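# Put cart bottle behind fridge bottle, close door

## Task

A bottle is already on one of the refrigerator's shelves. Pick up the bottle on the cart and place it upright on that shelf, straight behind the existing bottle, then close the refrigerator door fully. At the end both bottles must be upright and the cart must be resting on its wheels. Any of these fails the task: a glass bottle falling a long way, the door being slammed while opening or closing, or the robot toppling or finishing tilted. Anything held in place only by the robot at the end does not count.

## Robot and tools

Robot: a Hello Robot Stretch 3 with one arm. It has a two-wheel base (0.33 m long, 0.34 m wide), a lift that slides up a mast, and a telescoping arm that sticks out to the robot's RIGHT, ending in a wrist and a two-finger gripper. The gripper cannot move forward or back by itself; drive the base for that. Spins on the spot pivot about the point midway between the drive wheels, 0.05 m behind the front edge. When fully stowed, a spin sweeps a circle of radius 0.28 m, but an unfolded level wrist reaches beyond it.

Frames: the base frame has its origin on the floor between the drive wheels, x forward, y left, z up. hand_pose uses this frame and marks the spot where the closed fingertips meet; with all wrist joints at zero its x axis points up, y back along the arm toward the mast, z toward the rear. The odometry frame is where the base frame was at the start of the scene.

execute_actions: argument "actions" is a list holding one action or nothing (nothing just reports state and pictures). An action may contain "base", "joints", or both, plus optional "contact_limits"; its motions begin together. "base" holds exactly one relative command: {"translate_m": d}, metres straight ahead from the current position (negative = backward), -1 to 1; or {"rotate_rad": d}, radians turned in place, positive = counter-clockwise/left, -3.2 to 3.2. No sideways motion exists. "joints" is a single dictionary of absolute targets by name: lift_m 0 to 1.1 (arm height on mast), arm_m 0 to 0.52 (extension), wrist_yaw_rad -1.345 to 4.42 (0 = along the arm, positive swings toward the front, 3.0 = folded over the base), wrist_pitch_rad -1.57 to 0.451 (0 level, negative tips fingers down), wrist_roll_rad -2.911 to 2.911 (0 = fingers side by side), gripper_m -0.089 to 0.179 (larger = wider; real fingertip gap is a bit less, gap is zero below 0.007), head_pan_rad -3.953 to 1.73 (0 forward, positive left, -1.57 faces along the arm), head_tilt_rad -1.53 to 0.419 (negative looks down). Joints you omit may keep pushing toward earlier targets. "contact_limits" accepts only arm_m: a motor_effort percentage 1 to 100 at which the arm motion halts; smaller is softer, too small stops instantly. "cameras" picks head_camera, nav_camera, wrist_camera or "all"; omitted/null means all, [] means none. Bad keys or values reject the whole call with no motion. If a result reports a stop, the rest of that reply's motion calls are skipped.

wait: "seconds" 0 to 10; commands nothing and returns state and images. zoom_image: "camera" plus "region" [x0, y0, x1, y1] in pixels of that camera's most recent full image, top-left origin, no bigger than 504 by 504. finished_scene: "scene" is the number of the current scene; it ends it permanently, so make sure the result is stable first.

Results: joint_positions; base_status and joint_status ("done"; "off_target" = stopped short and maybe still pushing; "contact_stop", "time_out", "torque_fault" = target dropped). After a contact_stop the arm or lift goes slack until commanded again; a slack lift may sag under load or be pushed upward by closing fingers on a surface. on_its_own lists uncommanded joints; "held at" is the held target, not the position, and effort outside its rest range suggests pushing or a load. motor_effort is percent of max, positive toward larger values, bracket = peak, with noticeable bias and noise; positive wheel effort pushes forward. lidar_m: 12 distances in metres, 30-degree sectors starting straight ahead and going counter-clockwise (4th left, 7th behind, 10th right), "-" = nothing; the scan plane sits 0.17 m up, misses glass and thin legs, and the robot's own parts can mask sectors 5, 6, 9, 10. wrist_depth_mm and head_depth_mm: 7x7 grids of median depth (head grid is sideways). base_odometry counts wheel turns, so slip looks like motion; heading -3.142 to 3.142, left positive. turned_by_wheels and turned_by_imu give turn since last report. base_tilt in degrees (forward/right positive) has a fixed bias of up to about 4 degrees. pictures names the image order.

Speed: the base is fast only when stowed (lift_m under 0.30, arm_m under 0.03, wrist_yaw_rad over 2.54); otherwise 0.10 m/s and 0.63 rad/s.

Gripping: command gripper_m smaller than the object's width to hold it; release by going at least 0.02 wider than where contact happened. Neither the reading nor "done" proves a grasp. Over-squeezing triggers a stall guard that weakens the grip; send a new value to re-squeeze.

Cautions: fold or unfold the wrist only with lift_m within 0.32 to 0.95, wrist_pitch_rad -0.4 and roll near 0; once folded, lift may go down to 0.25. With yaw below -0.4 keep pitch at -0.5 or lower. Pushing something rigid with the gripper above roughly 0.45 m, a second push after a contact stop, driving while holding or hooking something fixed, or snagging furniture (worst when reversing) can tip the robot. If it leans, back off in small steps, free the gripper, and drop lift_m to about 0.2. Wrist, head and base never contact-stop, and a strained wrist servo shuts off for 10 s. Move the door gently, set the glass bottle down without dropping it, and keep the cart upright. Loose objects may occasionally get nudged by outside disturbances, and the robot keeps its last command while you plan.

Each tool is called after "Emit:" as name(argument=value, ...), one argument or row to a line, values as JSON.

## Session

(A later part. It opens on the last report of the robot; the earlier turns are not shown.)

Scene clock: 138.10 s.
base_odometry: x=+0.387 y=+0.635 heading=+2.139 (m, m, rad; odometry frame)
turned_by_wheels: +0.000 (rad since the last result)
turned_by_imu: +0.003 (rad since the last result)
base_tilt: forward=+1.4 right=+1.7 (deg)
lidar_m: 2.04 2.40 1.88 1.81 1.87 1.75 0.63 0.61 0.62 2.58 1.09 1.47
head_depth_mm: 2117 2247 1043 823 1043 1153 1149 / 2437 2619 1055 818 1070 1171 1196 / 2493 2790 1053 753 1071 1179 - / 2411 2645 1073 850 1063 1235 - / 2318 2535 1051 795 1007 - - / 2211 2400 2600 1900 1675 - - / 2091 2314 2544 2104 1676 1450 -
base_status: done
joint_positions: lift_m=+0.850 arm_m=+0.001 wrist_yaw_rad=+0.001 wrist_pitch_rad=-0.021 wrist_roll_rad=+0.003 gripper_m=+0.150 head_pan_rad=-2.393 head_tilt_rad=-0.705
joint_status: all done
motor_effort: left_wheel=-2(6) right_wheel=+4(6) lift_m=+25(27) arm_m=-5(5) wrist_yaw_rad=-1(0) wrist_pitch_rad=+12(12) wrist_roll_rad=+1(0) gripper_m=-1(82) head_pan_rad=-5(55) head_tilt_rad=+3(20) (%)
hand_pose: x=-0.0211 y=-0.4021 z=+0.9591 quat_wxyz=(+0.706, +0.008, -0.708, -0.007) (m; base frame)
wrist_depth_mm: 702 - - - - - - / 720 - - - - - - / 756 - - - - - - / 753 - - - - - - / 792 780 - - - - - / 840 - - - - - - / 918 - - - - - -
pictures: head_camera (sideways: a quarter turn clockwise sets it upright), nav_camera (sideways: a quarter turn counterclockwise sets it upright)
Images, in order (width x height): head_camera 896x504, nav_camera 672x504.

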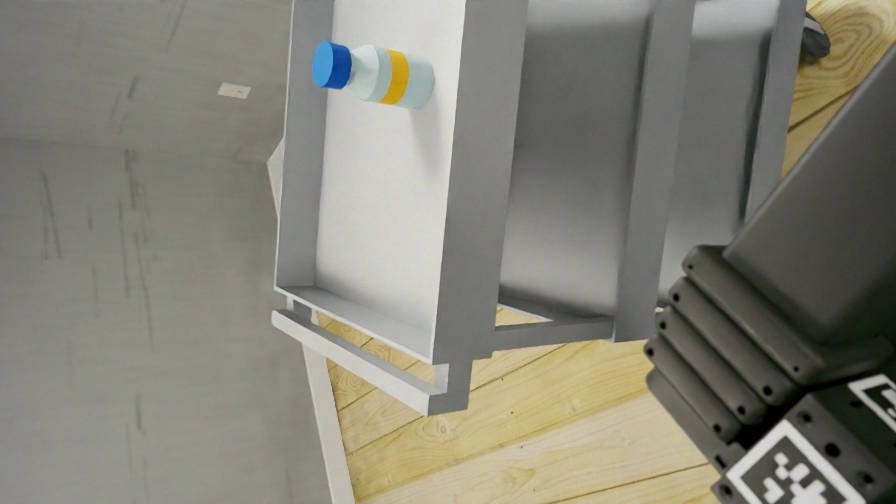

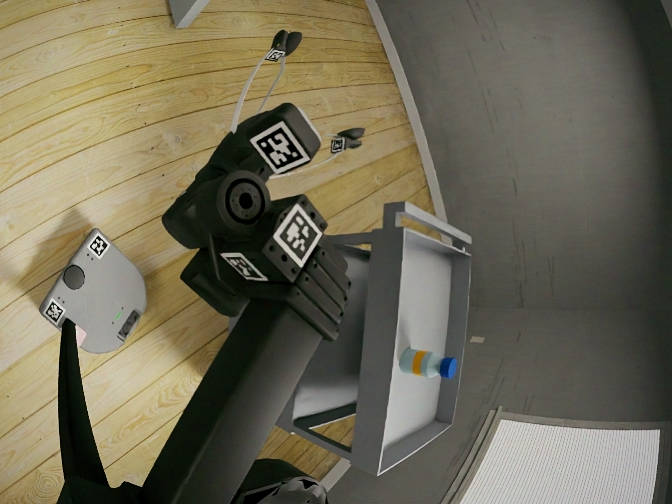

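Emit:
execute_actions(
  actions=[
    {"base":{"rotate_rad":-0.99},"joints":{"lift_m":0.95,"wrist_pitch_rad":-0.4,"head_pan_rad":-1.6,"head_tilt_rad":-0.75}},
  ],
  cameras=[],
)

Emit:
execute_actions(
  actions=[
    {"base":{"translate_m":-0.1},"joints":{"arm_m":0.25}},
  ],
)

Scene clock: 151.37 s.
base_odometry: x=+0.387 y=+0.635 heading=+1.149 (m, m, rad; odometry frame)
turned_by_wheels: -0.990 (rad since the last result)
turned_by_imu: -0.984 (rad since the last result)
base_tilt: forward=+1.3 right=+1.8 (deg)
lidar_m: 1.09 1.47 2.06 2.35 1.81 2.28 1.83 1.75 0.63 0.61 0.63 2.61
head_depth_mm: 1759 1907 987 803 - - - / 1951 2090 1027 792 - - - / 2169 2383 849 836 - - - / 2439 2719 1022 781 - - - / 2541 2856 1025 753 1029 1235 1173 / 2365 2624 988 749 930 1263 1168 / 2247 2462 1015 743 1576 1350 1169
base_status: done
joint_positions: lift_m=+0.950 arm_m=+0.001 wrist_yaw_rad=+0.001 wrist_pitch_rad=-0.413 wrist_roll_rad=+0.003 gripper_m=+0.150 head_pan_rad=-1.607 head_tilt_rad=-0.741
joint_status: all done
motor_effort: left_wheel=+3(6) right_wheel=-5(9) lift_m=+25(27) arm_m=-5(5) wrist_yaw_rad=-1(1) wrist_pitch_rad=+8(9) wrist_roll_rad=+1(1) gripper_m=+0(0) head_pan_rad=+4(51) head_tilt_rad=-4(9) (%)
hand_pose: x=-0.0212 y=-0.3714 z=+0.9636 quat_wxyz=(+0.691, +0.145, -0.693, -0.145) (m; base frame)
wrist_depth_mm: - - - - - - - / - - - - - - - / - - 700 751 684 666 - / - 458 560 549 554 524 503 / - 461 444 442 443 441 - / - - 742 770 758 - - / - - 589 598 597 602 -
pictures: none
No camera images: the call's "cameras" was empty. Leave "cameras" out to get every camera's image.

Scene clock: 154.43 s.
base_odometry: x=+0.346 y=+0.544 heading=+1.149 (m, m, rad; odometry frame)
turned_by_wheels: +0.000 (rad since the last result)
turned_by_imu: +0.001 (rad since the last result)
base_tilt: forward=+1.3 right=+1.8 (deg)
lidar_m: 1.19 1.56 2.15 2.29 1.75 2.22 1.75 1.65 0.62 0.60 0.63 2.66
head_depth_mm: 1677 1801 - - 1534 1361 1174 / 1841 1971 - 843 1001 1279 1178 / 2043 2178 - 792 1028 1234 1176 / 2312 2580 - 743 1026 1235 1174 / 2556 2844 1047 750 1036 1232 1172 / 2439 2700 1019 746 1033 1201 1176 / 2311 2523 975 738 1000 1273 1169
base_status: done
joint_positions: lift_m=+0.950 arm_m=+0.250 wrist_yaw_rad=+0.001 wrist_pitch_rad=-0.413 wrist_roll_rad=+0.003 gripper_m=+0.150 head_pan_rad=-1.607 head_tilt_rad=-0.741
joint_status: all done
motor_effort: left_wheel=+2(5) right_wheel=-4(12) lift_m=+26(25) arm_m=+5(8) wrist_yaw_rad=-1(1) wrist_pitch_rad=+8(8) wrist_roll_rad=+1(1) gripper_m=+0(0) head_pan_rad=+4(4) head_tilt_rad=-4(4) (%)
hand_pose: x=-0.0212 y=-0.6196 z=+0.9635 quat_wxyz=(+0.691, +0.146, -0.693, -0.145) (m; base frame)
wrist_depth_mm: - - - - - - - / - - - - - - - / - - - 591 598 - - / 483 520 547 313 544 507 - / 380 442 440 330 425 420 372 / 359 - 363 350 356 - 320 / 315 300 309 306 302 297 290
pictures: head_camera (sideways: a quarter turn clockwise sets it upright), nav_camera (sideways: a quarter turn counterclockwise sets it upright), wrist_camera
Images, in order (width x height): head_camera 896x504, nav_camera 672x504, wrist_camera 644x364.

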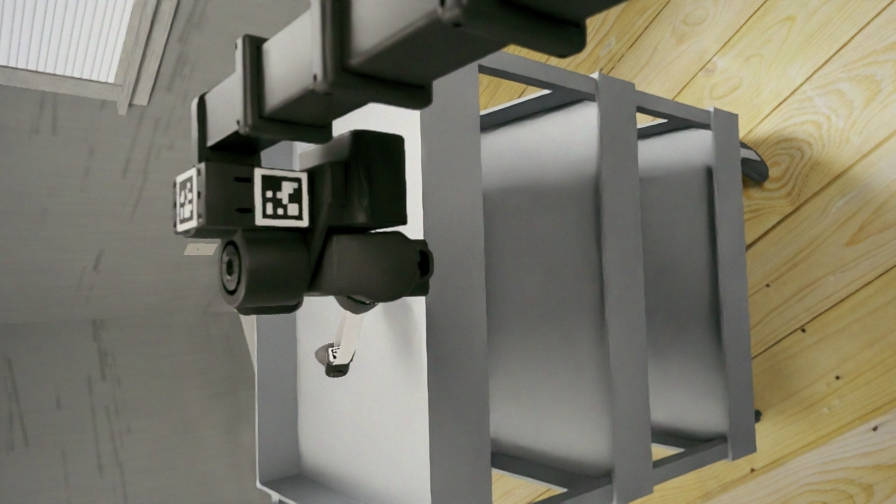

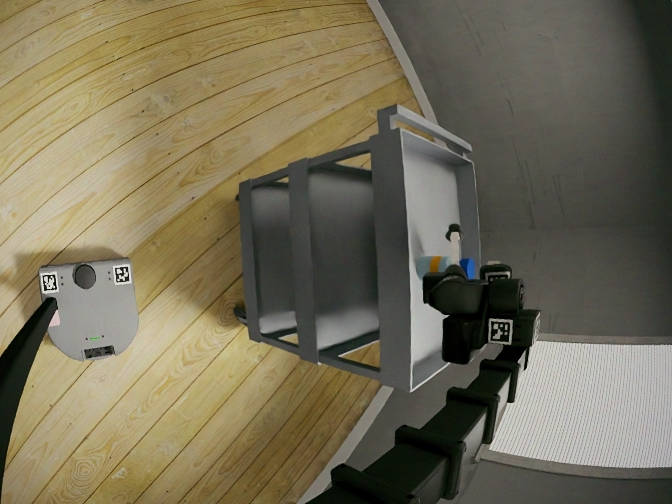

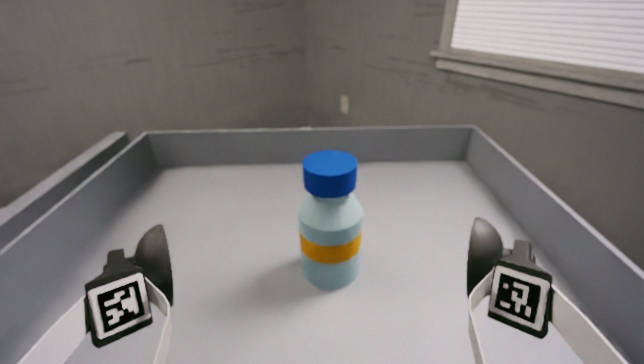

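Emit:
execute_actions(
  actions=[
    {"joints":{"arm_m":0.36,"lift_m":0.92}},
  ],
  cameras=["wrist_camera"],
)

Emit:
execute_actions(
  actions=[
    {"joints":{"arm_m":0.39,"lift_m":0.89}},
  ],
  cameras=["wrist_camera","nav_camera"],
)

Scene clock: 166.13 s.
base_odometry: x=+0.346 y=+0.544 heading=+1.149 (m, m, rad; odometry frame)
turned_by_wheels: +0.000 (rad since the last result)
turned_by_imu: +0.001 (rad since the last result)
base_tilt: forward=+1.4 right=+1.7 (deg)
lidar_m: 1.19 1.56 2.15 2.29 1.74 2.23 1.74 1.66 0.62 0.60 0.63 2.67
head_depth_mm: 1685 1819 1955 - - 1340 1174 / 1839 1992 - 915 1009 1275 1185 / 2062 2175 938 839 1038 1237 1172 / 2278 2531 - 838 1029 1223 1177 / 2560 2820 970 753 1029 1229 1165 / 2423 2685 1018 743 1036 1208 1173 / 2300 2508 971 738 1002 1268 1172
base_status: not commanded
joint_positions: lift_m=+0.920 arm_m=+0.360 wrist_yaw_rad=+0.001 wrist_pitch_rad=-0.414 wrist_roll_rad=+0.003 gripper_m=+0.150 head_pan_rad=-1.607 head_tilt_rad=-0.741
joint_status: all done
motor_effort: left_wheel=+3(3) right_wheel=-4(4) lift_m=+20(22) arm_m=+5(6) wrist_yaw_rad=-1(1) wrist_pitch_rad=+8(8) wrist_roll_rad=+1(0) gripper_m=+0(0) head_pan_rad=+5(4) head_tilt_rad=-4(4) (%)
hand_pose: x=-0.0212 y=-0.7296 z=+0.9338 quat_wxyz=(+0.691, +0.146, -0.693, -0.145) (m; base frame)
wrist_depth_mm: - - - - - - 930 / - - - - - - - / - - - - - - - / 397 472 481 467 495 448 - / 367 411 394 194 385 391 335 / 325 - 324 208 318 - 305 / 281 270 277 234 271 269 269
pictures: wrist_camera
Images, in order (width x height): wrist_camera 644x364.

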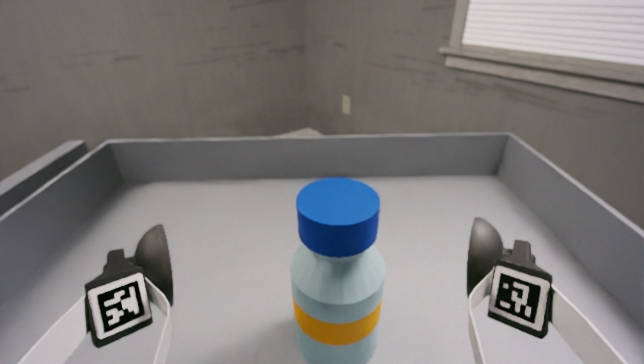

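Scene clock: 167.33 s.
base_odometry: x=+0.346 y=+0.544 heading=+1.149 (m, m, rad; odometry frame)
turned_by_wheels: +0.000 (rad since the last result)
turned_by_imu: +0.000 (rad since the last result)
base_tilt: forward=+1.2 right=+1.9 (deg)
lidar_m: 1.19 1.56 2.15 2.28 1.75 2.22 1.75 1.66 0.62 0.60 0.63 2.66
head_depth_mm: 1680 1826 1971 1968 - 1302 1179 / 1836 2027 1026 - 1031 1273 1177 / 2048 2243 939 840 1034 1232 1166 / 2324 2558 - 836 1029 1229 1172 / 2546 2852 1023 752 1033 1227 1176 / 2443 2703 1018 744 1029 1203 1169 / 2291 2514 972 739 999 1269 1172
base_status: not commanded
joint_positions: lift_m=+0.890 arm_m=+0.390 wrist_yaw_rad=+0.001 wrist_pitch_rad=-0.414 wrist_roll_rad=+0.003 gripper_m=+0.150 head_pan_rad=-1.607 head_tilt_rad=-0.741
joint_status: all done
motor_effort: left_wheel=+3(3) right_wheel=-4(4) lift_m=+19(19) arm_m=+5(6) wrist_yaw_rad=-1(0) wrist_pitch_rad=+8(8) wrist_roll_rad=+0(0) gripper_m=+0(1) head_pan_rad=+5(4) head_tilt_rad=-3(4) (%)
hand_pose: x=-0.0212 y=-0.7596 z=+0.9038 quat_wxyz=(+0.691, +0.146, -0.693, -0.145) (m; base frame)
wrist_depth_mm: - - - - - - 884 / - - - - - - 964 / - 453 449 448 441 447 - / 382 447 435 165 429 418 352 / 344 364 351 153 330 353 313 / 292 - 286 166 275 - 281 / 252 237 243 183 234 238 239
pictures: nav_camera (sideways: a quarter turn counterclockwise sets it upright), wrist_camera
Images, in order (width x height): nav_camera 672x504, wrist_camera 644x364.

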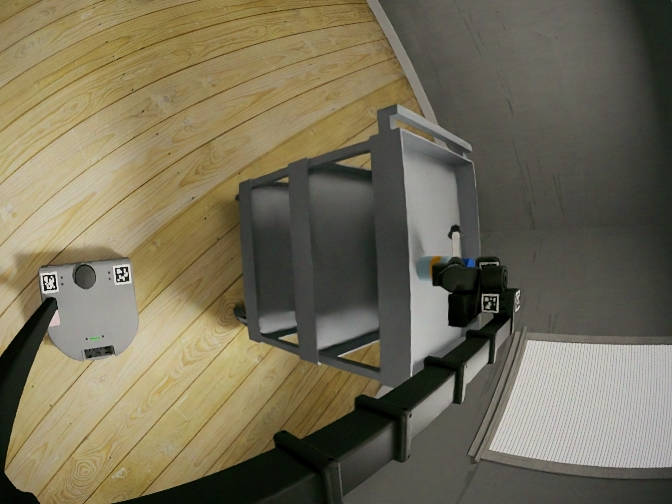

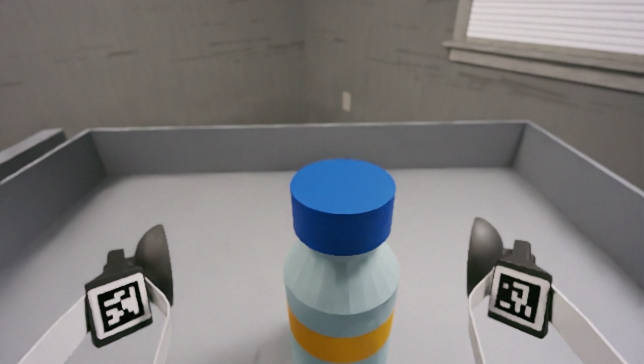

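Emit:
execute_actions(
  actions=[
    {"base":{"translate_m":-0.012},"joints":{"arm_m":0.405,"lift_m":0.855}},
  ],
  cameras=["wrist_camera"],
)

Emit:
execute_actions(
  actions=[
    {"joints":{"gripper_m":0.0}},
  ],
  cameras=["wrist_camera"],
)

Emit:
execute_actions(
  actions=[
    {"joints":{"lift_m":0.97}},
  ],
  cameras=["wrist_camera","nav_camera"],
)

Scene clock: 175.87 s.
base_odometry: x=+0.342 y=+0.533 heading=+1.149 (m, m, rad; odometry frame)
turned_by_wheels: +0.000 (rad since the last result)
turned_by_imu: +0.001 (rad since the last result)
base_tilt: forward=+1.1 right=+1.7 (deg)
lidar_m: 1.21 1.57 2.16 2.28 1.74 2.21 1.73 1.65 0.62 0.60 0.63 2.67
head_depth_mm: 1670 1809 1970 1889 - - 1178 / 1828 2001 1030 - 1006 1278 1177 / 2045 2252 - 837 1034 1237 1175 / 2296 2563 - 757 1031 1234 1171 / 2516 2911 1024 751 1031 1233 1169 / 2436 2702 1017 744 1030 1194 1173 / 2299 2533 996 736 1025 1220 1176
base_status: done
joint_positions: lift_m=+0.855 arm_m=+0.405 wrist_yaw_rad=+0.001 wrist_pitch_rad=-0.414 wrist_roll_rad=+0.003 gripper_m=+0.150 head_pan_rad=-1.607 head_tilt_rad=-0.741
joint_status: all done
motor_effort: left_wheel=+2(5) right_wheel=-4(11) lift_m=+19(18) arm_m=+5(2) wrist_yaw_rad=-1(0) wrist_pitch_rad=+8(8) wrist_roll_rad=+1(0) gripper_m=+0(0) head_pan_rad=+5(4) head_tilt_rad=-4(4) (%)
hand_pose: x=-0.0212 y=-0.7746 z=+0.8688 quat_wxyz=(+0.691, +0.146, -0.693, -0.145) (m; base frame)
wrist_depth_mm: - - - - - - 910 / - - - - - - 946 / 404 417 405 133 421 410 899 / 361 376 354 117 363 362 305 / 299 311 283 135 278 304 279 / 246 - 237 134 233 - 237 / 212 203 208 153 204 202 201
pictures: wrist_camera
Images, in order (width x height): wrist_camera 644x364.

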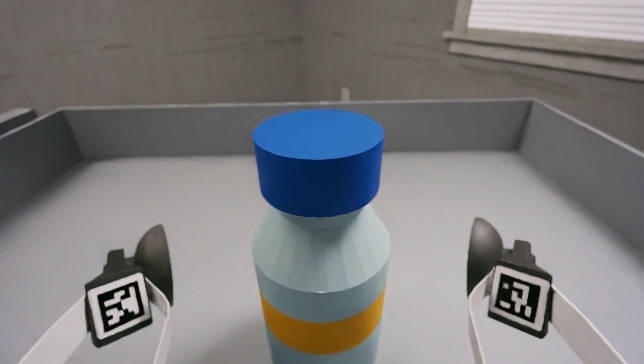

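Scene clock: 177.87 s.
base_odometry: x=+0.342 y=+0.533 heading=+1.149 (m, m, rad; odometry frame)
turned_by_wheels: +0.000 (rad since the last result)
turned_by_imu: +0.000 (rad since the last result)
base_tilt: forward=+1.4 right=+1.8 (deg)
lidar_m: 1.21 1.57 2.16 2.28 1.74 2.21 1.73 1.64 0.62 0.60 0.63 2.68
head_depth_mm: 1669 1806 1972 1895 - - 1185 / 1831 1994 1024 - 1012 1277 1182 / 2043 2259 - 837 1035 1237 1176 / 2288 2547 - 757 1036 1237 1167 / 2552 2892 1019 751 1030 1233 1173 / 2421 2715 1018 744 1029 1205 1179 / 2285 2525 995 736 1022 1231 1174
base_status: not commanded
joint_positions: lift_m=+0.855 arm_m=+0.405 wrist_yaw_rad=+0.000 wrist_pitch_rad=-0.417 wrist_roll_rad=+0.003 gripper_m=+0.001 head_pan_rad=-1.607 head_tilt_rad=-0.741
joint_status: all done
motor_effort: left_wheel=+2(2) right_wheel=-2(4) lift_m=+20(20) arm_m=+4(5) wrist_yaw_rad=+0(1) wrist_pitch_rad=+10(10) wrist_roll_rad=+0(1) gripper_m=-30(99) head_pan_rad=+4(4) head_tilt_rad=-3(4) (%)
hand_pose: x=-0.0215 y=-0.7742 z=+0.8680 quat_wxyz=(+0.691, +0.147, -0.692, -0.147) (m; base frame)
wrist_depth_mm: - - - - - - 915 / - - - - - - 946 / 392 410 409 130 421 411 357 / 358 370 351 116 359 365 309 / 297 294 292 134 289 283 282 / 245 244 150 134 - 237 236 / 206 206 200 153 198 202 199
pictures: wrist_camera
Images, in order (width x height): wrist_camera 644x364.

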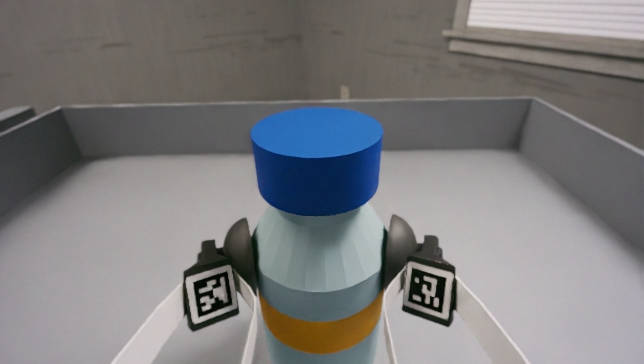

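Scene clock: 179.73 s.
base_odometry: x=+0.342 y=+0.533 heading=+1.149 (m, m, rad; odometry frame)
turned_by_wheels: +0.000 (rad since the last result)
turned_by_imu: +0.000 (rad since the last result)
base_tilt: forward=+1.2 right=+1.7 (deg)
lidar_m: 1.21 1.57 2.16 2.29 1.74 2.22 1.74 1.65 0.62 0.60 0.63 2.67
head_depth_mm: 1665 1764 - - 1623 1362 1179 / 1835 - 944 837 1003 1303 1176 / 2021 - 1027 836 1033 1234 1169 / 2266 - 978 833 1032 1243 1177 / 2552 2898 974 752 1032 1231 1165 / 2450 2679 1021 744 1025 1203 1167 / 2288 2519 999 738 1026 1229 1171
base_status: not commanded
joint_positions: lift_m=+0.970 arm_m=+0.405 wrist_yaw_rad=+0.000 wrist_pitch_rad=-0.447 wrist_roll_rad=+0.003 gripper_m=+0.011 head_pan_rad=-1.607 head_tilt_rad=-0.741
joint_status: all done
on_its_own: gripper_m is held at +0.010, not at your +0.000, by its stall guard, which is still easing
motor_effort: left_wheel=+2(2) right_wheel=-2(2) lift_m=+28(30) arm_m=+4(4) wrist_yaw_rad=+0(0) wrist_pitch_rad=+27(29) wrist_roll_rad=+0(0) gripper_m=-25(30) head_pan_rad=+3(4) head_tilt_rad=-3(3) (%)
hand_pose: x=-0.0215 y=-0.7703 z=+0.9758 quat_wxyz=(+0.689, +0.157, -0.690, -0.157) (m; base frame)
wrist_depth_mm: - - - - - - 912 / - - - - - - 962 / - - - 133 - - - / - 468 471 119 472 469 - / 390 440 446 135 452 413 - / 359 375 149 134 - 359 324 / 317 316 303 150 306 311 295
pictures: nav_camera (sideways: a quarter turn counterclockwise sets it upright), wrist_camera
Images, in order (width x height): nav_camera 672x504, wrist_camera 644x364.

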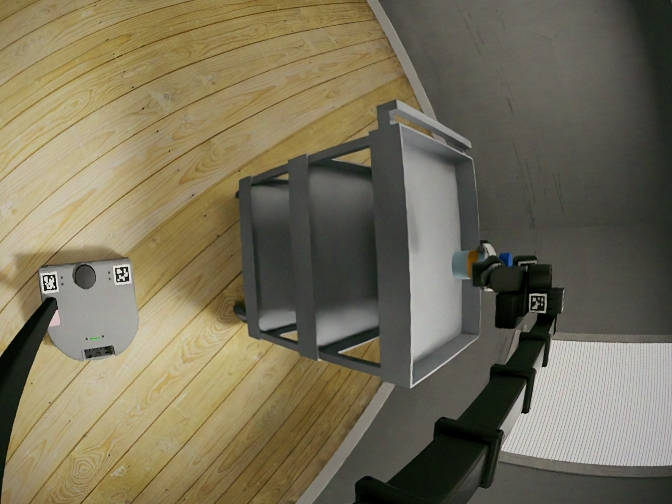

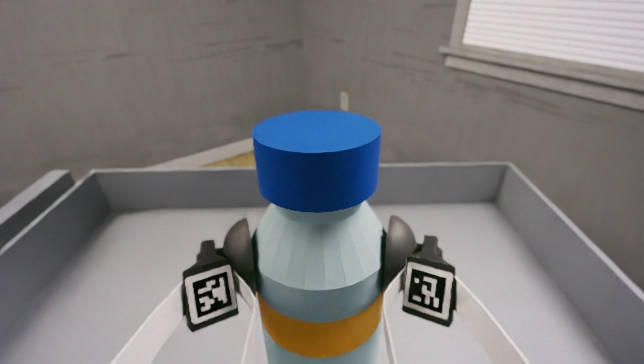

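Emit:
execute_actions(
  actions=[
    {"joints":{"lift_m":1.04,"gripper_m":0.015}},
  ],
  cameras=["wrist_camera"],
)

Emit:
execute_actions(
  actions=[
    {"joints":{"arm_m":0.0,"head_pan_rad":-0.5}},
  ],
  cameras=[],
)

Emit:
execute_actions(
  actions=[
    {"base":{"rotate_rad":0.72}},
  ],
  cameras=[],
)

Emit:
execute_actions(
  actions=[
    {"base":{"translate_m":1.0}},
  ],
)

Scene clock: 192.40 s.
base_odometry: x=+0.342 y=+0.533 heading=+1.149 (m, m, rad; odometry frame)
turned_by_wheels: +0.000 (rad since the last result)
turned_by_imu: +0.001 (rad since the last result)
base_tilt: forward=+1.3 right=+1.9 (deg)
lidar_m: 1.21 1.57 2.16 2.29 1.74 2.22 1.74 1.64 0.62 0.60 0.63 2.67
head_depth_mm: - 1878 1970 1841 1631 1366 1175 / - 2027 984 835 1009 1310 1183 / - 2263 1027 834 1033 1235 1179 / - 2514 1021 831 1035 1231 1170 / 2573 2803 1019 751 1024 1234 1176 / 2425 2680 1017 742 1030 1209 1181 / 2269 2522 998 735 1018 1228 1171
base_status: not commanded
joint_positions: lift_m=+1.040 arm_m=+0.405 wrist_yaw_rad=+0.000 wrist_pitch_rad=-0.448 wrist_roll_rad=+0.003 gripper_m=+0.019 head_pan_rad=-1.607 head_tilt_rad=-0.741
joint_status: all done
motor_effort: left_wheel=+2(2) right_wheel=-2(2) lift_m=+27(30) arm_m=+4(4) wrist_yaw_rad=+0(0) wrist_pitch_rad=+27(27) wrist_roll_rad=+0(1) gripper_m=-22(70) head_pan_rad=+5(5) head_tilt_rad=-3(4) (%)
hand_pose: x=-0.0215 y=-0.7702 z=+1.0457 quat_wxyz=(+0.689, +0.157, -0.690, -0.157) (m; base frame)
wrist_depth_mm: - - - - - - 906 / - - - - - - 979 / - - - 133 - - - / - - - 120 - - - / - 512 495 135 500 488 - / 400 451 149 135 - 433 - / 368 390 373 150 374 380 360
pictures: wrist_camera
Images, in order (width x height): wrist_camera 644x364.

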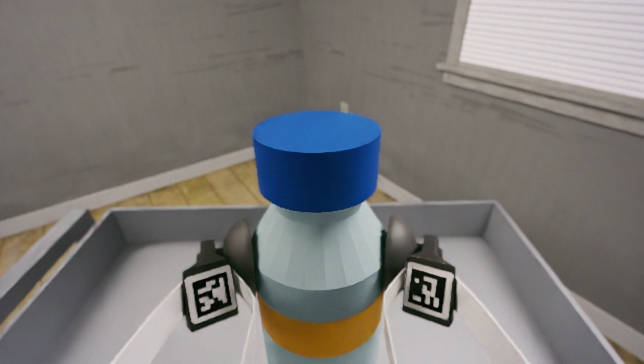

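Scene clock: 196.57 s.
base_odometry: x=+0.342 y=+0.533 heading=+1.149 (m, m, rad; odometry frame)
turned_by_wheels: +0.000 (rad since the last result)
turned_by_imu: +0.001 (rad since the last result)
base_tilt: forward=+1.2 right=+1.7 (deg)
lidar_m: 1.20 1.56 2.16 2.29 1.74 2.21 1.73 1.65 0.62 0.60 0.63 2.67
head_depth_mm: 2140 2364 2558 2031 1639 1306 1154 / 2239 2479 2610 2029 1636 1374 1172 / 2318 2583 2636 2003 1628 1358 1175 / 2452 2713 2628 2005 1630 1358 1170 / 2563 2898 2621 1996 1626 1358 1176 / 2709 3040 2646 2013 1615 1364 1169 / 2585 2776 2625 1869 1575 1357 1168
base_status: not commanded
joint_positions: lift_m=+1.040 arm_m=+0.001 wrist_yaw_rad=+0.000 wrist_pitch_rad=-0.448 wrist_roll_rad=+0.003 gripper_m=+0.025 head_pan_rad=-0.507 head_tilt_rad=-0.741
joint_status: all done
joint sent to its limit — the command would take arm_m past its lower limit, so that joint was sent only as far as its limit.
on_its_own: gripper_m is held at +0.024, not at your +0.015, by its stall guard, which is not easing now
motor_effort: left_wheel=+2(2) right_wheel=-3(3) lift_m=+28(27) arm_m=-5(6) wrist_yaw_rad=+0(0) wrist_pitch_rad=+27(27) wrist_roll_rad=+1(0) gripper_m=-20(21) head_pan_rad=+4(56) head_tilt_rad=-3(4) (%)
hand_pose: x=-0.0215 y=-0.3669 z=+1.0457 quat_wxyz=(+0.689, +0.157, -0.690, -0.157) (m; base frame)
wrist_depth_mm: - - - - - - - / - - - - - - - / - - 818 134 820 - - / - 613 640 120 639 - - / - 480 465 135 456 - - / - - 150 135 - - - / - - 699 150 629 - -
pictures: none
No camera images: the call's "cameras" was empty. Leave "cameras" out to get every camera's image.

Scene clock: 198.67 s.
base_odometry: x=+0.342 y=+0.533 heading=+1.869 (m, m, rad; odometry frame)
turned_by_wheels: +0.720 (rad since the last result)
turned_by_imu: +0.716 (rad since the last result)
base_tilt: forward=+1.3 right=+1.7 (deg)
lidar_m: 1.69 2.30 2.18 1.73 2.09 1.65 1.66 0.60 0.60 0.68 1.20 1.28
head_depth_mm: 990 1112 2432 2026 1627 1358 1176 / 1119 1210 1316 1498 1608 1360 1173 / 1325 1444 1596 1784 1626 1373 1170 / 1517 1703 1889 2009 1624 1363 1177 / 1654 1947 2177 1951 1620 1358 1175 / 1636 1855 1724 1883 1623 1359 1177 / 1303 1744 2151 1987 1632 1362 1170
base_status: done
joint_positions: lift_m=+1.040 arm_m=+0.001 wrist_yaw_rad=+0.000 wrist_pitch_rad=-0.448 wrist_roll_rad=+0.003 gripper_m=+0.025 head_pan_rad=-0.507 head_tilt_rad=-0.741
joint_status: not commanded
on_its_own: gripper_m is held at +0.024, not at your +0.015, by its stall guard, which is not easing now
motor_effort: left_wheel=-3(8) right_wheel=+4(10) lift_m=+28(28) arm_m=-5(5) wrist_yaw_rad=+0(0) wrist_pitch_rad=+27(27) wrist_roll_rad=+1(0) gripper_m=-20(20) head_pan_rad=+4(4) head_tilt_rad=-4(3) (%)
hand_pose: x=-0.0215 y=-0.3669 z=+1.0457 quat_wxyz=(+0.689, +0.157, -0.690, -0.157) (m; base frame)
wrist_depth_mm: - - - - - - - / - - - - - - - / - - - 135 - 767 - / - - - 119 595 650 639 / - - - 134 494 514 523 / - - 150 135 - 453 397 / - - - 149 684 724 407
pictures: none
No camera images: the call's "cameras" was empty. Leave "cameras" out to get every camera's image.

Scene clock: 209.90 s.
base_odometry: x=+0.048 y=+1.489 heading=+1.869 (m, m, rad; odometry frame)
turned_by_wheels: +0.000 (rad since the last result)
turned_by_imu: -0.001 (rad since the last result)
base_tilt: forward=+1.4 right=+1.8 (deg)
lidar_m: 1.12 1.22 1.87 2.03 2.20 2.66 1.53 1.34 2.77 0.91 0.99 0.66
head_depth_mm: 1029 912 1171 1227 1397 1331 1174 / 535 613 745 1177 1401 1316 1178 / 569 622 700 807 956 1242 1175 / 692 773 878 1015 1199 1312 1172 / 887 1024 1182 1375 1564 1363 1171 / 940 1045 1174 1349 1539 1354 1166 / 903 1005 1119 1279 1471 1351 1176
base_status: done
joint_positions: lift_m=+1.040 arm_m=+0.001 wrist_yaw_rad=+0.000 wrist_pitch_rad=-0.448 wrist_roll_rad=+0.003 gripper_m=+0.025 head_pan_rad=-0.507 head_tilt_rad=-0.741
joint_status: not commanded
on_its_own: gripper_m is held at +0.024, not at your +0.015, by its stall guard, which is not easing now
motor_effort: left_wheel=-2(4) right_wheel=+4(10) lift_m=+27(28) arm_m=-5(5) wrist_yaw_rad=+0(0) wrist_pitch_rad=+27(27) wrist_roll_rad=+1(0) gripper_m=-21(19) head_pan_rad=+4(5) head_tilt_rad=-4(4) (%)
hand_pose: x=-0.0215 y=-0.3669 z=+1.0457 quat_wxyz=(+0.689, +0.157, -0.690, -0.157) (m; base frame)
wrist_depth_mm: 596 623 602 578 - - - / 639 678 655 651 - - - / 666 739 708 134 - - - / 796 796 786 119 - - - / 889 869 844 135 - - - / 806 928 150 135 - - - / 686 - - 150 - - -
pictures: head_camera (sideways: a quarter turn clockwise sets it upright), nav_camera (sideways: a quarter turn counterclockwise sets it upright), wrist_camera
Images, in order (width x height): head_camera 896x504, nav_camera 672x504, wrist_camera 644x364.

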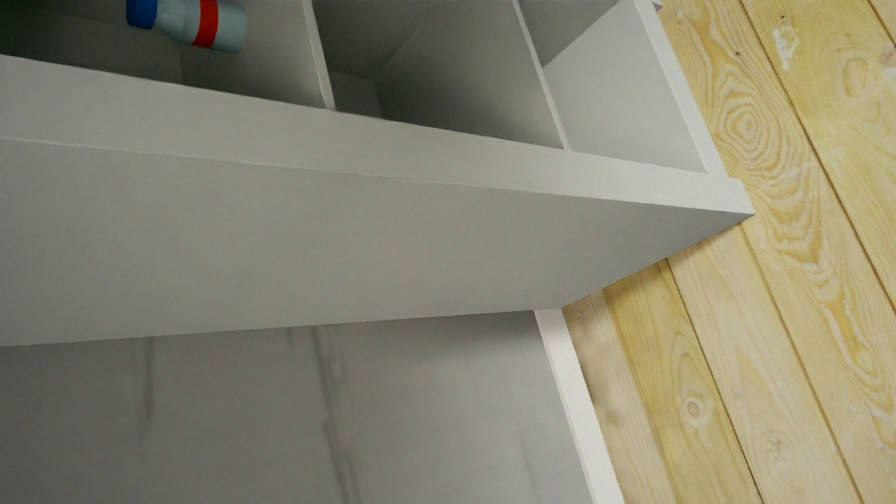

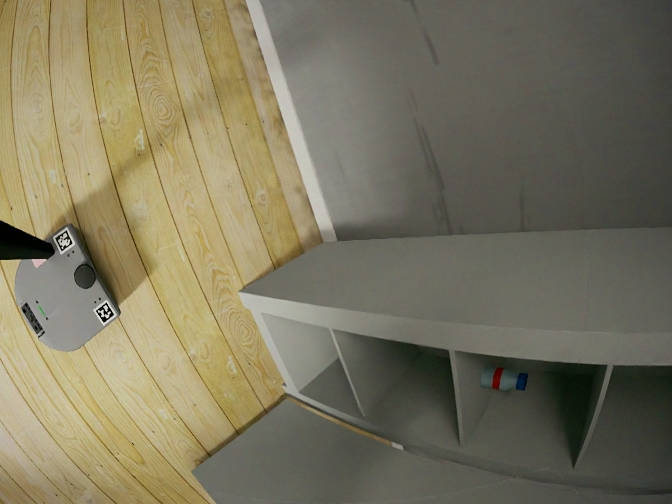

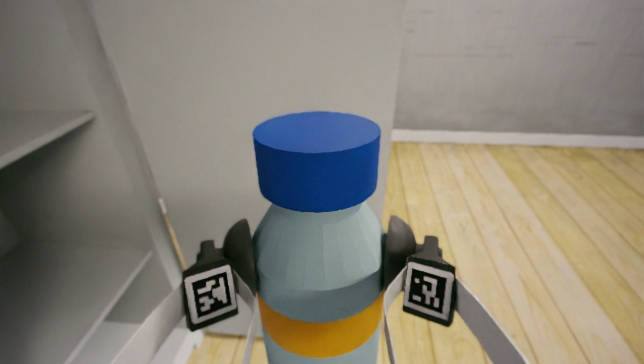

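Emit:
execute_actions(
  actions=[
    {"base":{"rotate_rad":1.49},"joints":{"head_pan_rad":-1.6,"head_tilt_rad":-0.55,"lift_m":0.95}},
  ],
  cameras=["nav_camera"],
)

Emit:
execute_actions(
  actions=[
    {"base":{"translate_m":-0.38}},
  ],
)

Scene clock: 217.13 s.
base_odometry: x=+0.048 y=+1.489 heading=-2.925 (m, m, rad; odometry frame)
turned_by_wheels: +1.490 (rad since the last result)
turned_by_imu: +1.483 (rad since the last result)
base_tilt: forward=+1.3 right=+1.7 (deg)
lidar_m: 2.02 1.98 2.69 1.61 1.53 2.81 0.91 0.96 0.66 1.12 1.18 1.68
head_depth_mm: 914 983 985 979 992 - - / 927 1006 1106 1216 1337 - - / 923 1005 1108 1230 1356 - - / 920 1005 1102 1221 434 - - / 919 1000 1104 1215 1361 1506 1285 / 919 1000 1101 1220 1369 1497 1289 / 919 996 1095 1214 1364 1490 1283
base_status: done
joint_positions: lift_m=+0.950 arm_m=+0.001 wrist_yaw_rad=+0.000 wrist_pitch_rad=-0.448 wrist_roll_rad=+0.003 gripper_m=+0.025 head_pan_rad=-1.593 head_tilt_rad=-0.557
joint_status: all done
on_its_own: gripper_m is held at +0.024, not at your +0.015, by its stall guard, which is not easing now
motor_effort: left_wheel=-3(7) right_wheel=+5(11) lift_m=+22(23) arm_m=-5(5) wrist_yaw_rad=+0(0) wrist_pitch_rad=+27(27) wrist_roll_rad=+0(0) gripper_m=-20(19) head_pan_rad=-4(56) head_tilt_rad=+3(21) (%)
hand_pose: x=-0.0215 y=-0.3669 z=+0.9561 quat_wxyz=(+0.689, +0.157, -0.690, -0.157) (m; base frame)
wrist_depth_mm: 775 783 766 749 764 589 393 / 849 834 851 811 832 584 389 / 905 907 874 134 902 592 388 / - - - 120 - 598 394 / - - - 135 924 601 414 / - - 150 135 - 582 459 / - - - 149 - 540 565
pictures: nav_camera (sideways: a quarter turn counterclockwise sets it upright)
Images, in order (width x height): nav_camera 672x504.

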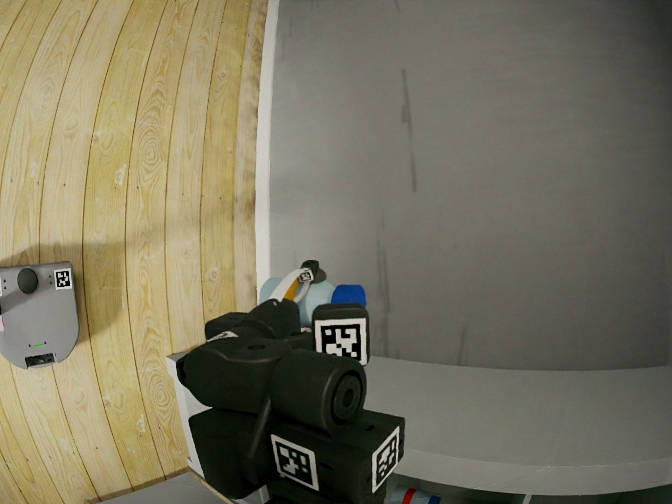

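Scene clock: 221.93 s.
base_odometry: x=+0.419 y=+1.571 heading=-2.925 (m, m, rad; odometry frame)
turned_by_wheels: +0.000 (rad since the last result)
turned_by_imu: +0.002 (rad since the last result)
base_tilt: forward=+1.4 right=+1.7 (deg)
lidar_m: 2.41 2.30 2.72 1.23 1.17 2.42 0.53 0.56 0.73 0.54 1.16 1.65
head_depth_mm: 788 875 942 748 1156 - - / 789 874 951 760 1149 - - / 783 858 938 757 1146 - - / 426 462 509 565 435 - - / 884 972 1068 1184 1343 1477 1286 / 902 985 1079 1193 1339 1472 1286 / 905 980 1078 1195 1335 1471 1289
base_status: done
joint_positions: lift_m=+0.950 arm_m=+0.001 wrist_yaw_rad=+0.000 wrist_pitch_rad=-0.448 wrist_roll_rad=+0.003 gripper_m=+0.025 head_pan_rad=-1.593 head_tilt_rad=-0.557
joint_status: not commanded
on_its_own: gripper_m is held at +0.024, not at your +0.015, by its stall guard, which is not easing now
motor_effort: left_wheel=-3(7) right_wheel=+5(5) lift_m=+21(21) arm_m=-5(5) wrist_yaw_rad=-1(0) wrist_pitch_rad=+27(27) wrist_roll_rad=+1(1) gripper_m=-20(19) head_pan_rad=-5(5) head_tilt_rad=+3(4) (%)
hand_pose: x=-0.0215 y=-0.3669 z=+0.9561 quat_wxyz=(+0.689, +0.157, -0.690, -0.157) (m; base frame)
wrist_depth_mm: 751 766 746 260 641 607 503 / 819 833 824 280 530 448 488 / 879 920 883 134 354 349 353 / - - - 120 820 786 544 / - - - 135 835 761 552 / - - 150 135 - 663 542 / - - - 149 570 573 546
pictures: head_camera (sideways: a quarter turn clockwise sets it upright), nav_camera (sideways: a quarter turn counterclockwise sets it upright), wrist_camera
Images, in order (width x height): head_camera 896x504, nav_camera 672x504, wrist_camera 644x364.

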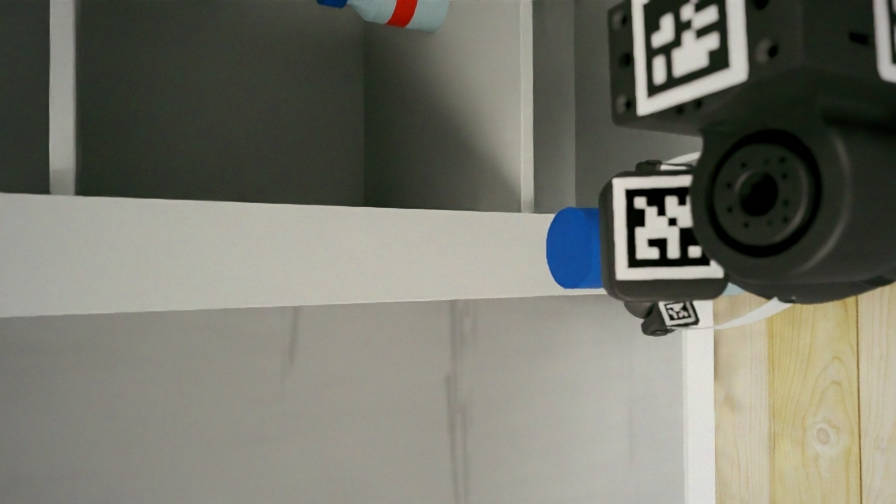

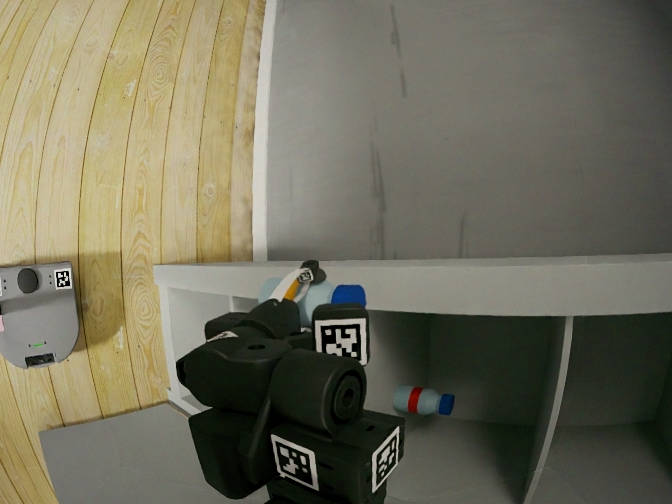

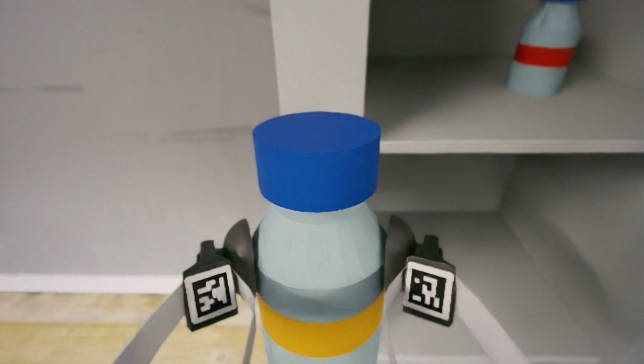

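Emit:
execute_actions(
  actions=[
    {"base":{"translate_m":-0.15},"joints":{"lift_m":1.05}},
  ],
  cameras=[],
)

Emit:
execute_actions(
  actions=[
    {"joints":{"arm_m":0.12}},
  ],
)

Scene clock: 247.00 s.
base_odometry: x=+0.566 y=+1.603 heading=-2.925 (m, m, rad; odometry frame)
turned_by_wheels: +0.000 (rad since the last result)
turned_by_imu: +0.001 (rad since the last result)
base_tilt: forward=+1.3 right=+1.7 (deg)
lidar_m: 2.56 2.43 2.73 1.13 1.21 0.39 0.38 0.40 0.57 0.55 0.56 1.64
head_depth_mm: 785 850 - - - - - / 785 868 921 - - - - / 784 860 938 - - - - / 784 861 934 - - - - / 770 849 920 737 731 867 864 / 509 508 514 562 630 710 864 / 416 454 499 571 1306 1471 1292
base_status: done
joint_positions: lift_m=+1.050 arm_m=+0.001 wrist_yaw_rad=+0.000 wrist_pitch_rad=-0.448 wrist_roll_rad=+0.003 gripper_m=+0.025 head_pan_rad=-1.593 head_tilt_rad=-0.557
joint_status: all done
on_its_own: gripper_m is held at +0.024, not at your +0.015, by its stall guard, which is not easing now
motor_effort: left_wheel=-3(8) right_wheel=+4(6) lift_m=+27(29) arm_m=-5(5) wrist_yaw_rad=+0(0) wrist_pitch_rad=+27(27) wrist_roll_rad=+1(0) gripper_m=-20(20) head_pan_rad=-5(5) head_tilt_rad=+4(4) (%)
hand_pose: x=-0.0215 y=-0.3669 z=+1.0557 quat_wxyz=(+0.689, +0.157, -0.690, -0.158) (m; base frame)
wrist_depth_mm: 764 255 368 643 644 579 380 / 785 278 372 701 677 569 374 / 893 308 327 134 492 531 378 / - 943 348 120 448 444 381 / - - 365 135 385 501 374 / - - 150 134 - 576 417 / - - 489 149 658 538 454
pictures: none
No camera images: the call's "cameras" was empty. Leave "cameras" out to get every camera's image.

Scene clock: 249.13 s.
base_odometry: x=+0.566 y=+1.603 heading=-2.925 (m, m, rad; odometry frame)
turned_by_wheels: +0.000 (rad since the last result)
turned_by_imu: +0.000 (rad since the last result)
base_tilt: forward=+1.3 right=+1.8 (deg)
lidar_m: 2.55 2.44 2.72 1.13 1.21 0.39 0.38 0.40 0.57 0.54 0.56 1.64
head_depth_mm: 782 844 953 - 960 912 913 / 782 - - - 1142 943 1104 / 783 841 - - 1138 938 1104 / 781 852 - - 1104 946 1103 / 772 852 896 739 862 888 864 / 509 508 513 563 631 707 862 / 417 453 500 572 1301 1458 1288
base_status: not commanded
joint_positions: lift_m=+1.050 arm_m=+0.120 wrist_yaw_rad=+0.000 wrist_pitch_rad=-0.448 wrist_roll_rad=+0.003 gripper_m=+0.025 head_pan_rad=-1.593 head_tilt_rad=-0.557
joint_status: all done
on_its_own: gripper_m is held at +0.024, not at your +0.015, by its stall guard, which is not easing now
motor_effort: left_wheel=-2(3) right_wheel=+4(4) lift_m=+27(27) arm_m=+5(7) wrist_yaw_rad=+0(0) wrist_pitch_rad=+27(27) wrist_roll_rad=+1(1) gripper_m=-20(20) head_pan_rad=-5(4) head_tilt_rad=+4(3) (%)
hand_pose: x=-0.0215 y=-0.4852 z=+1.0557 quat_wxyz=(+0.689, +0.157, -0.690, -0.158) (m; base frame)
wrist_depth_mm: 148 185 353 533 515 507 381 / 162 186 356 575 572 551 382 / 178 185 313 134 545 508 389 / 198 200 312 120 407 420 385 / 923 219 254 135 368 355 348 / - 247 150 135 - 297 295 / - 305 314 149 649 550 384
pictures: head_camera (sideways: a quarter turn clockwise sets it upright), nav_camera (sideways: a quarter turn counterclockwise sets it upright), wrist_camera
Images, in order (width x height): head_camera 896x504, nav_camera 672x504, wrist_camera 644x364.

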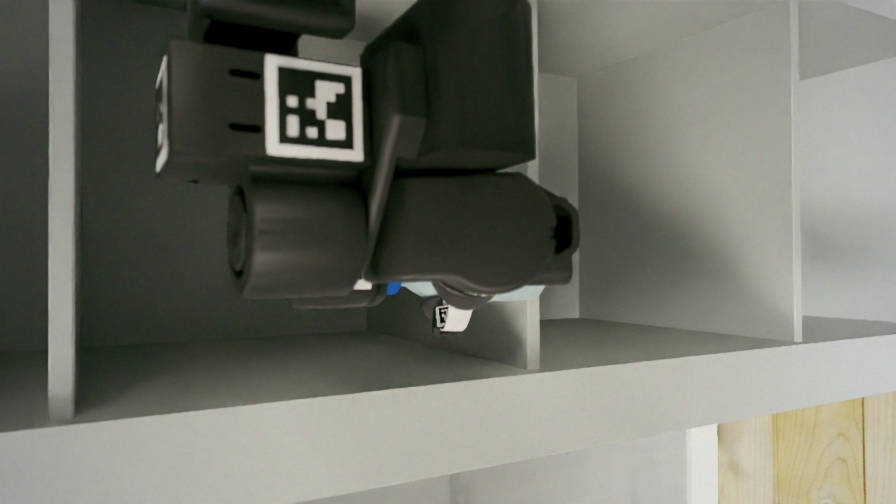

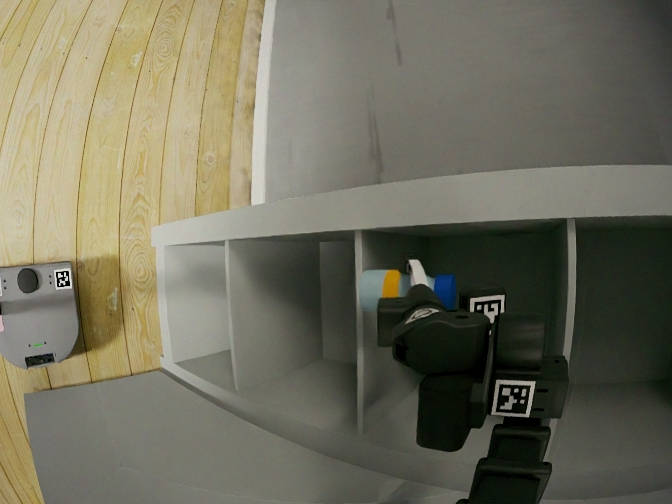

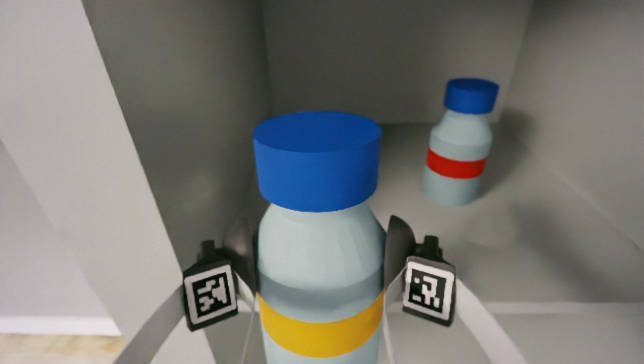

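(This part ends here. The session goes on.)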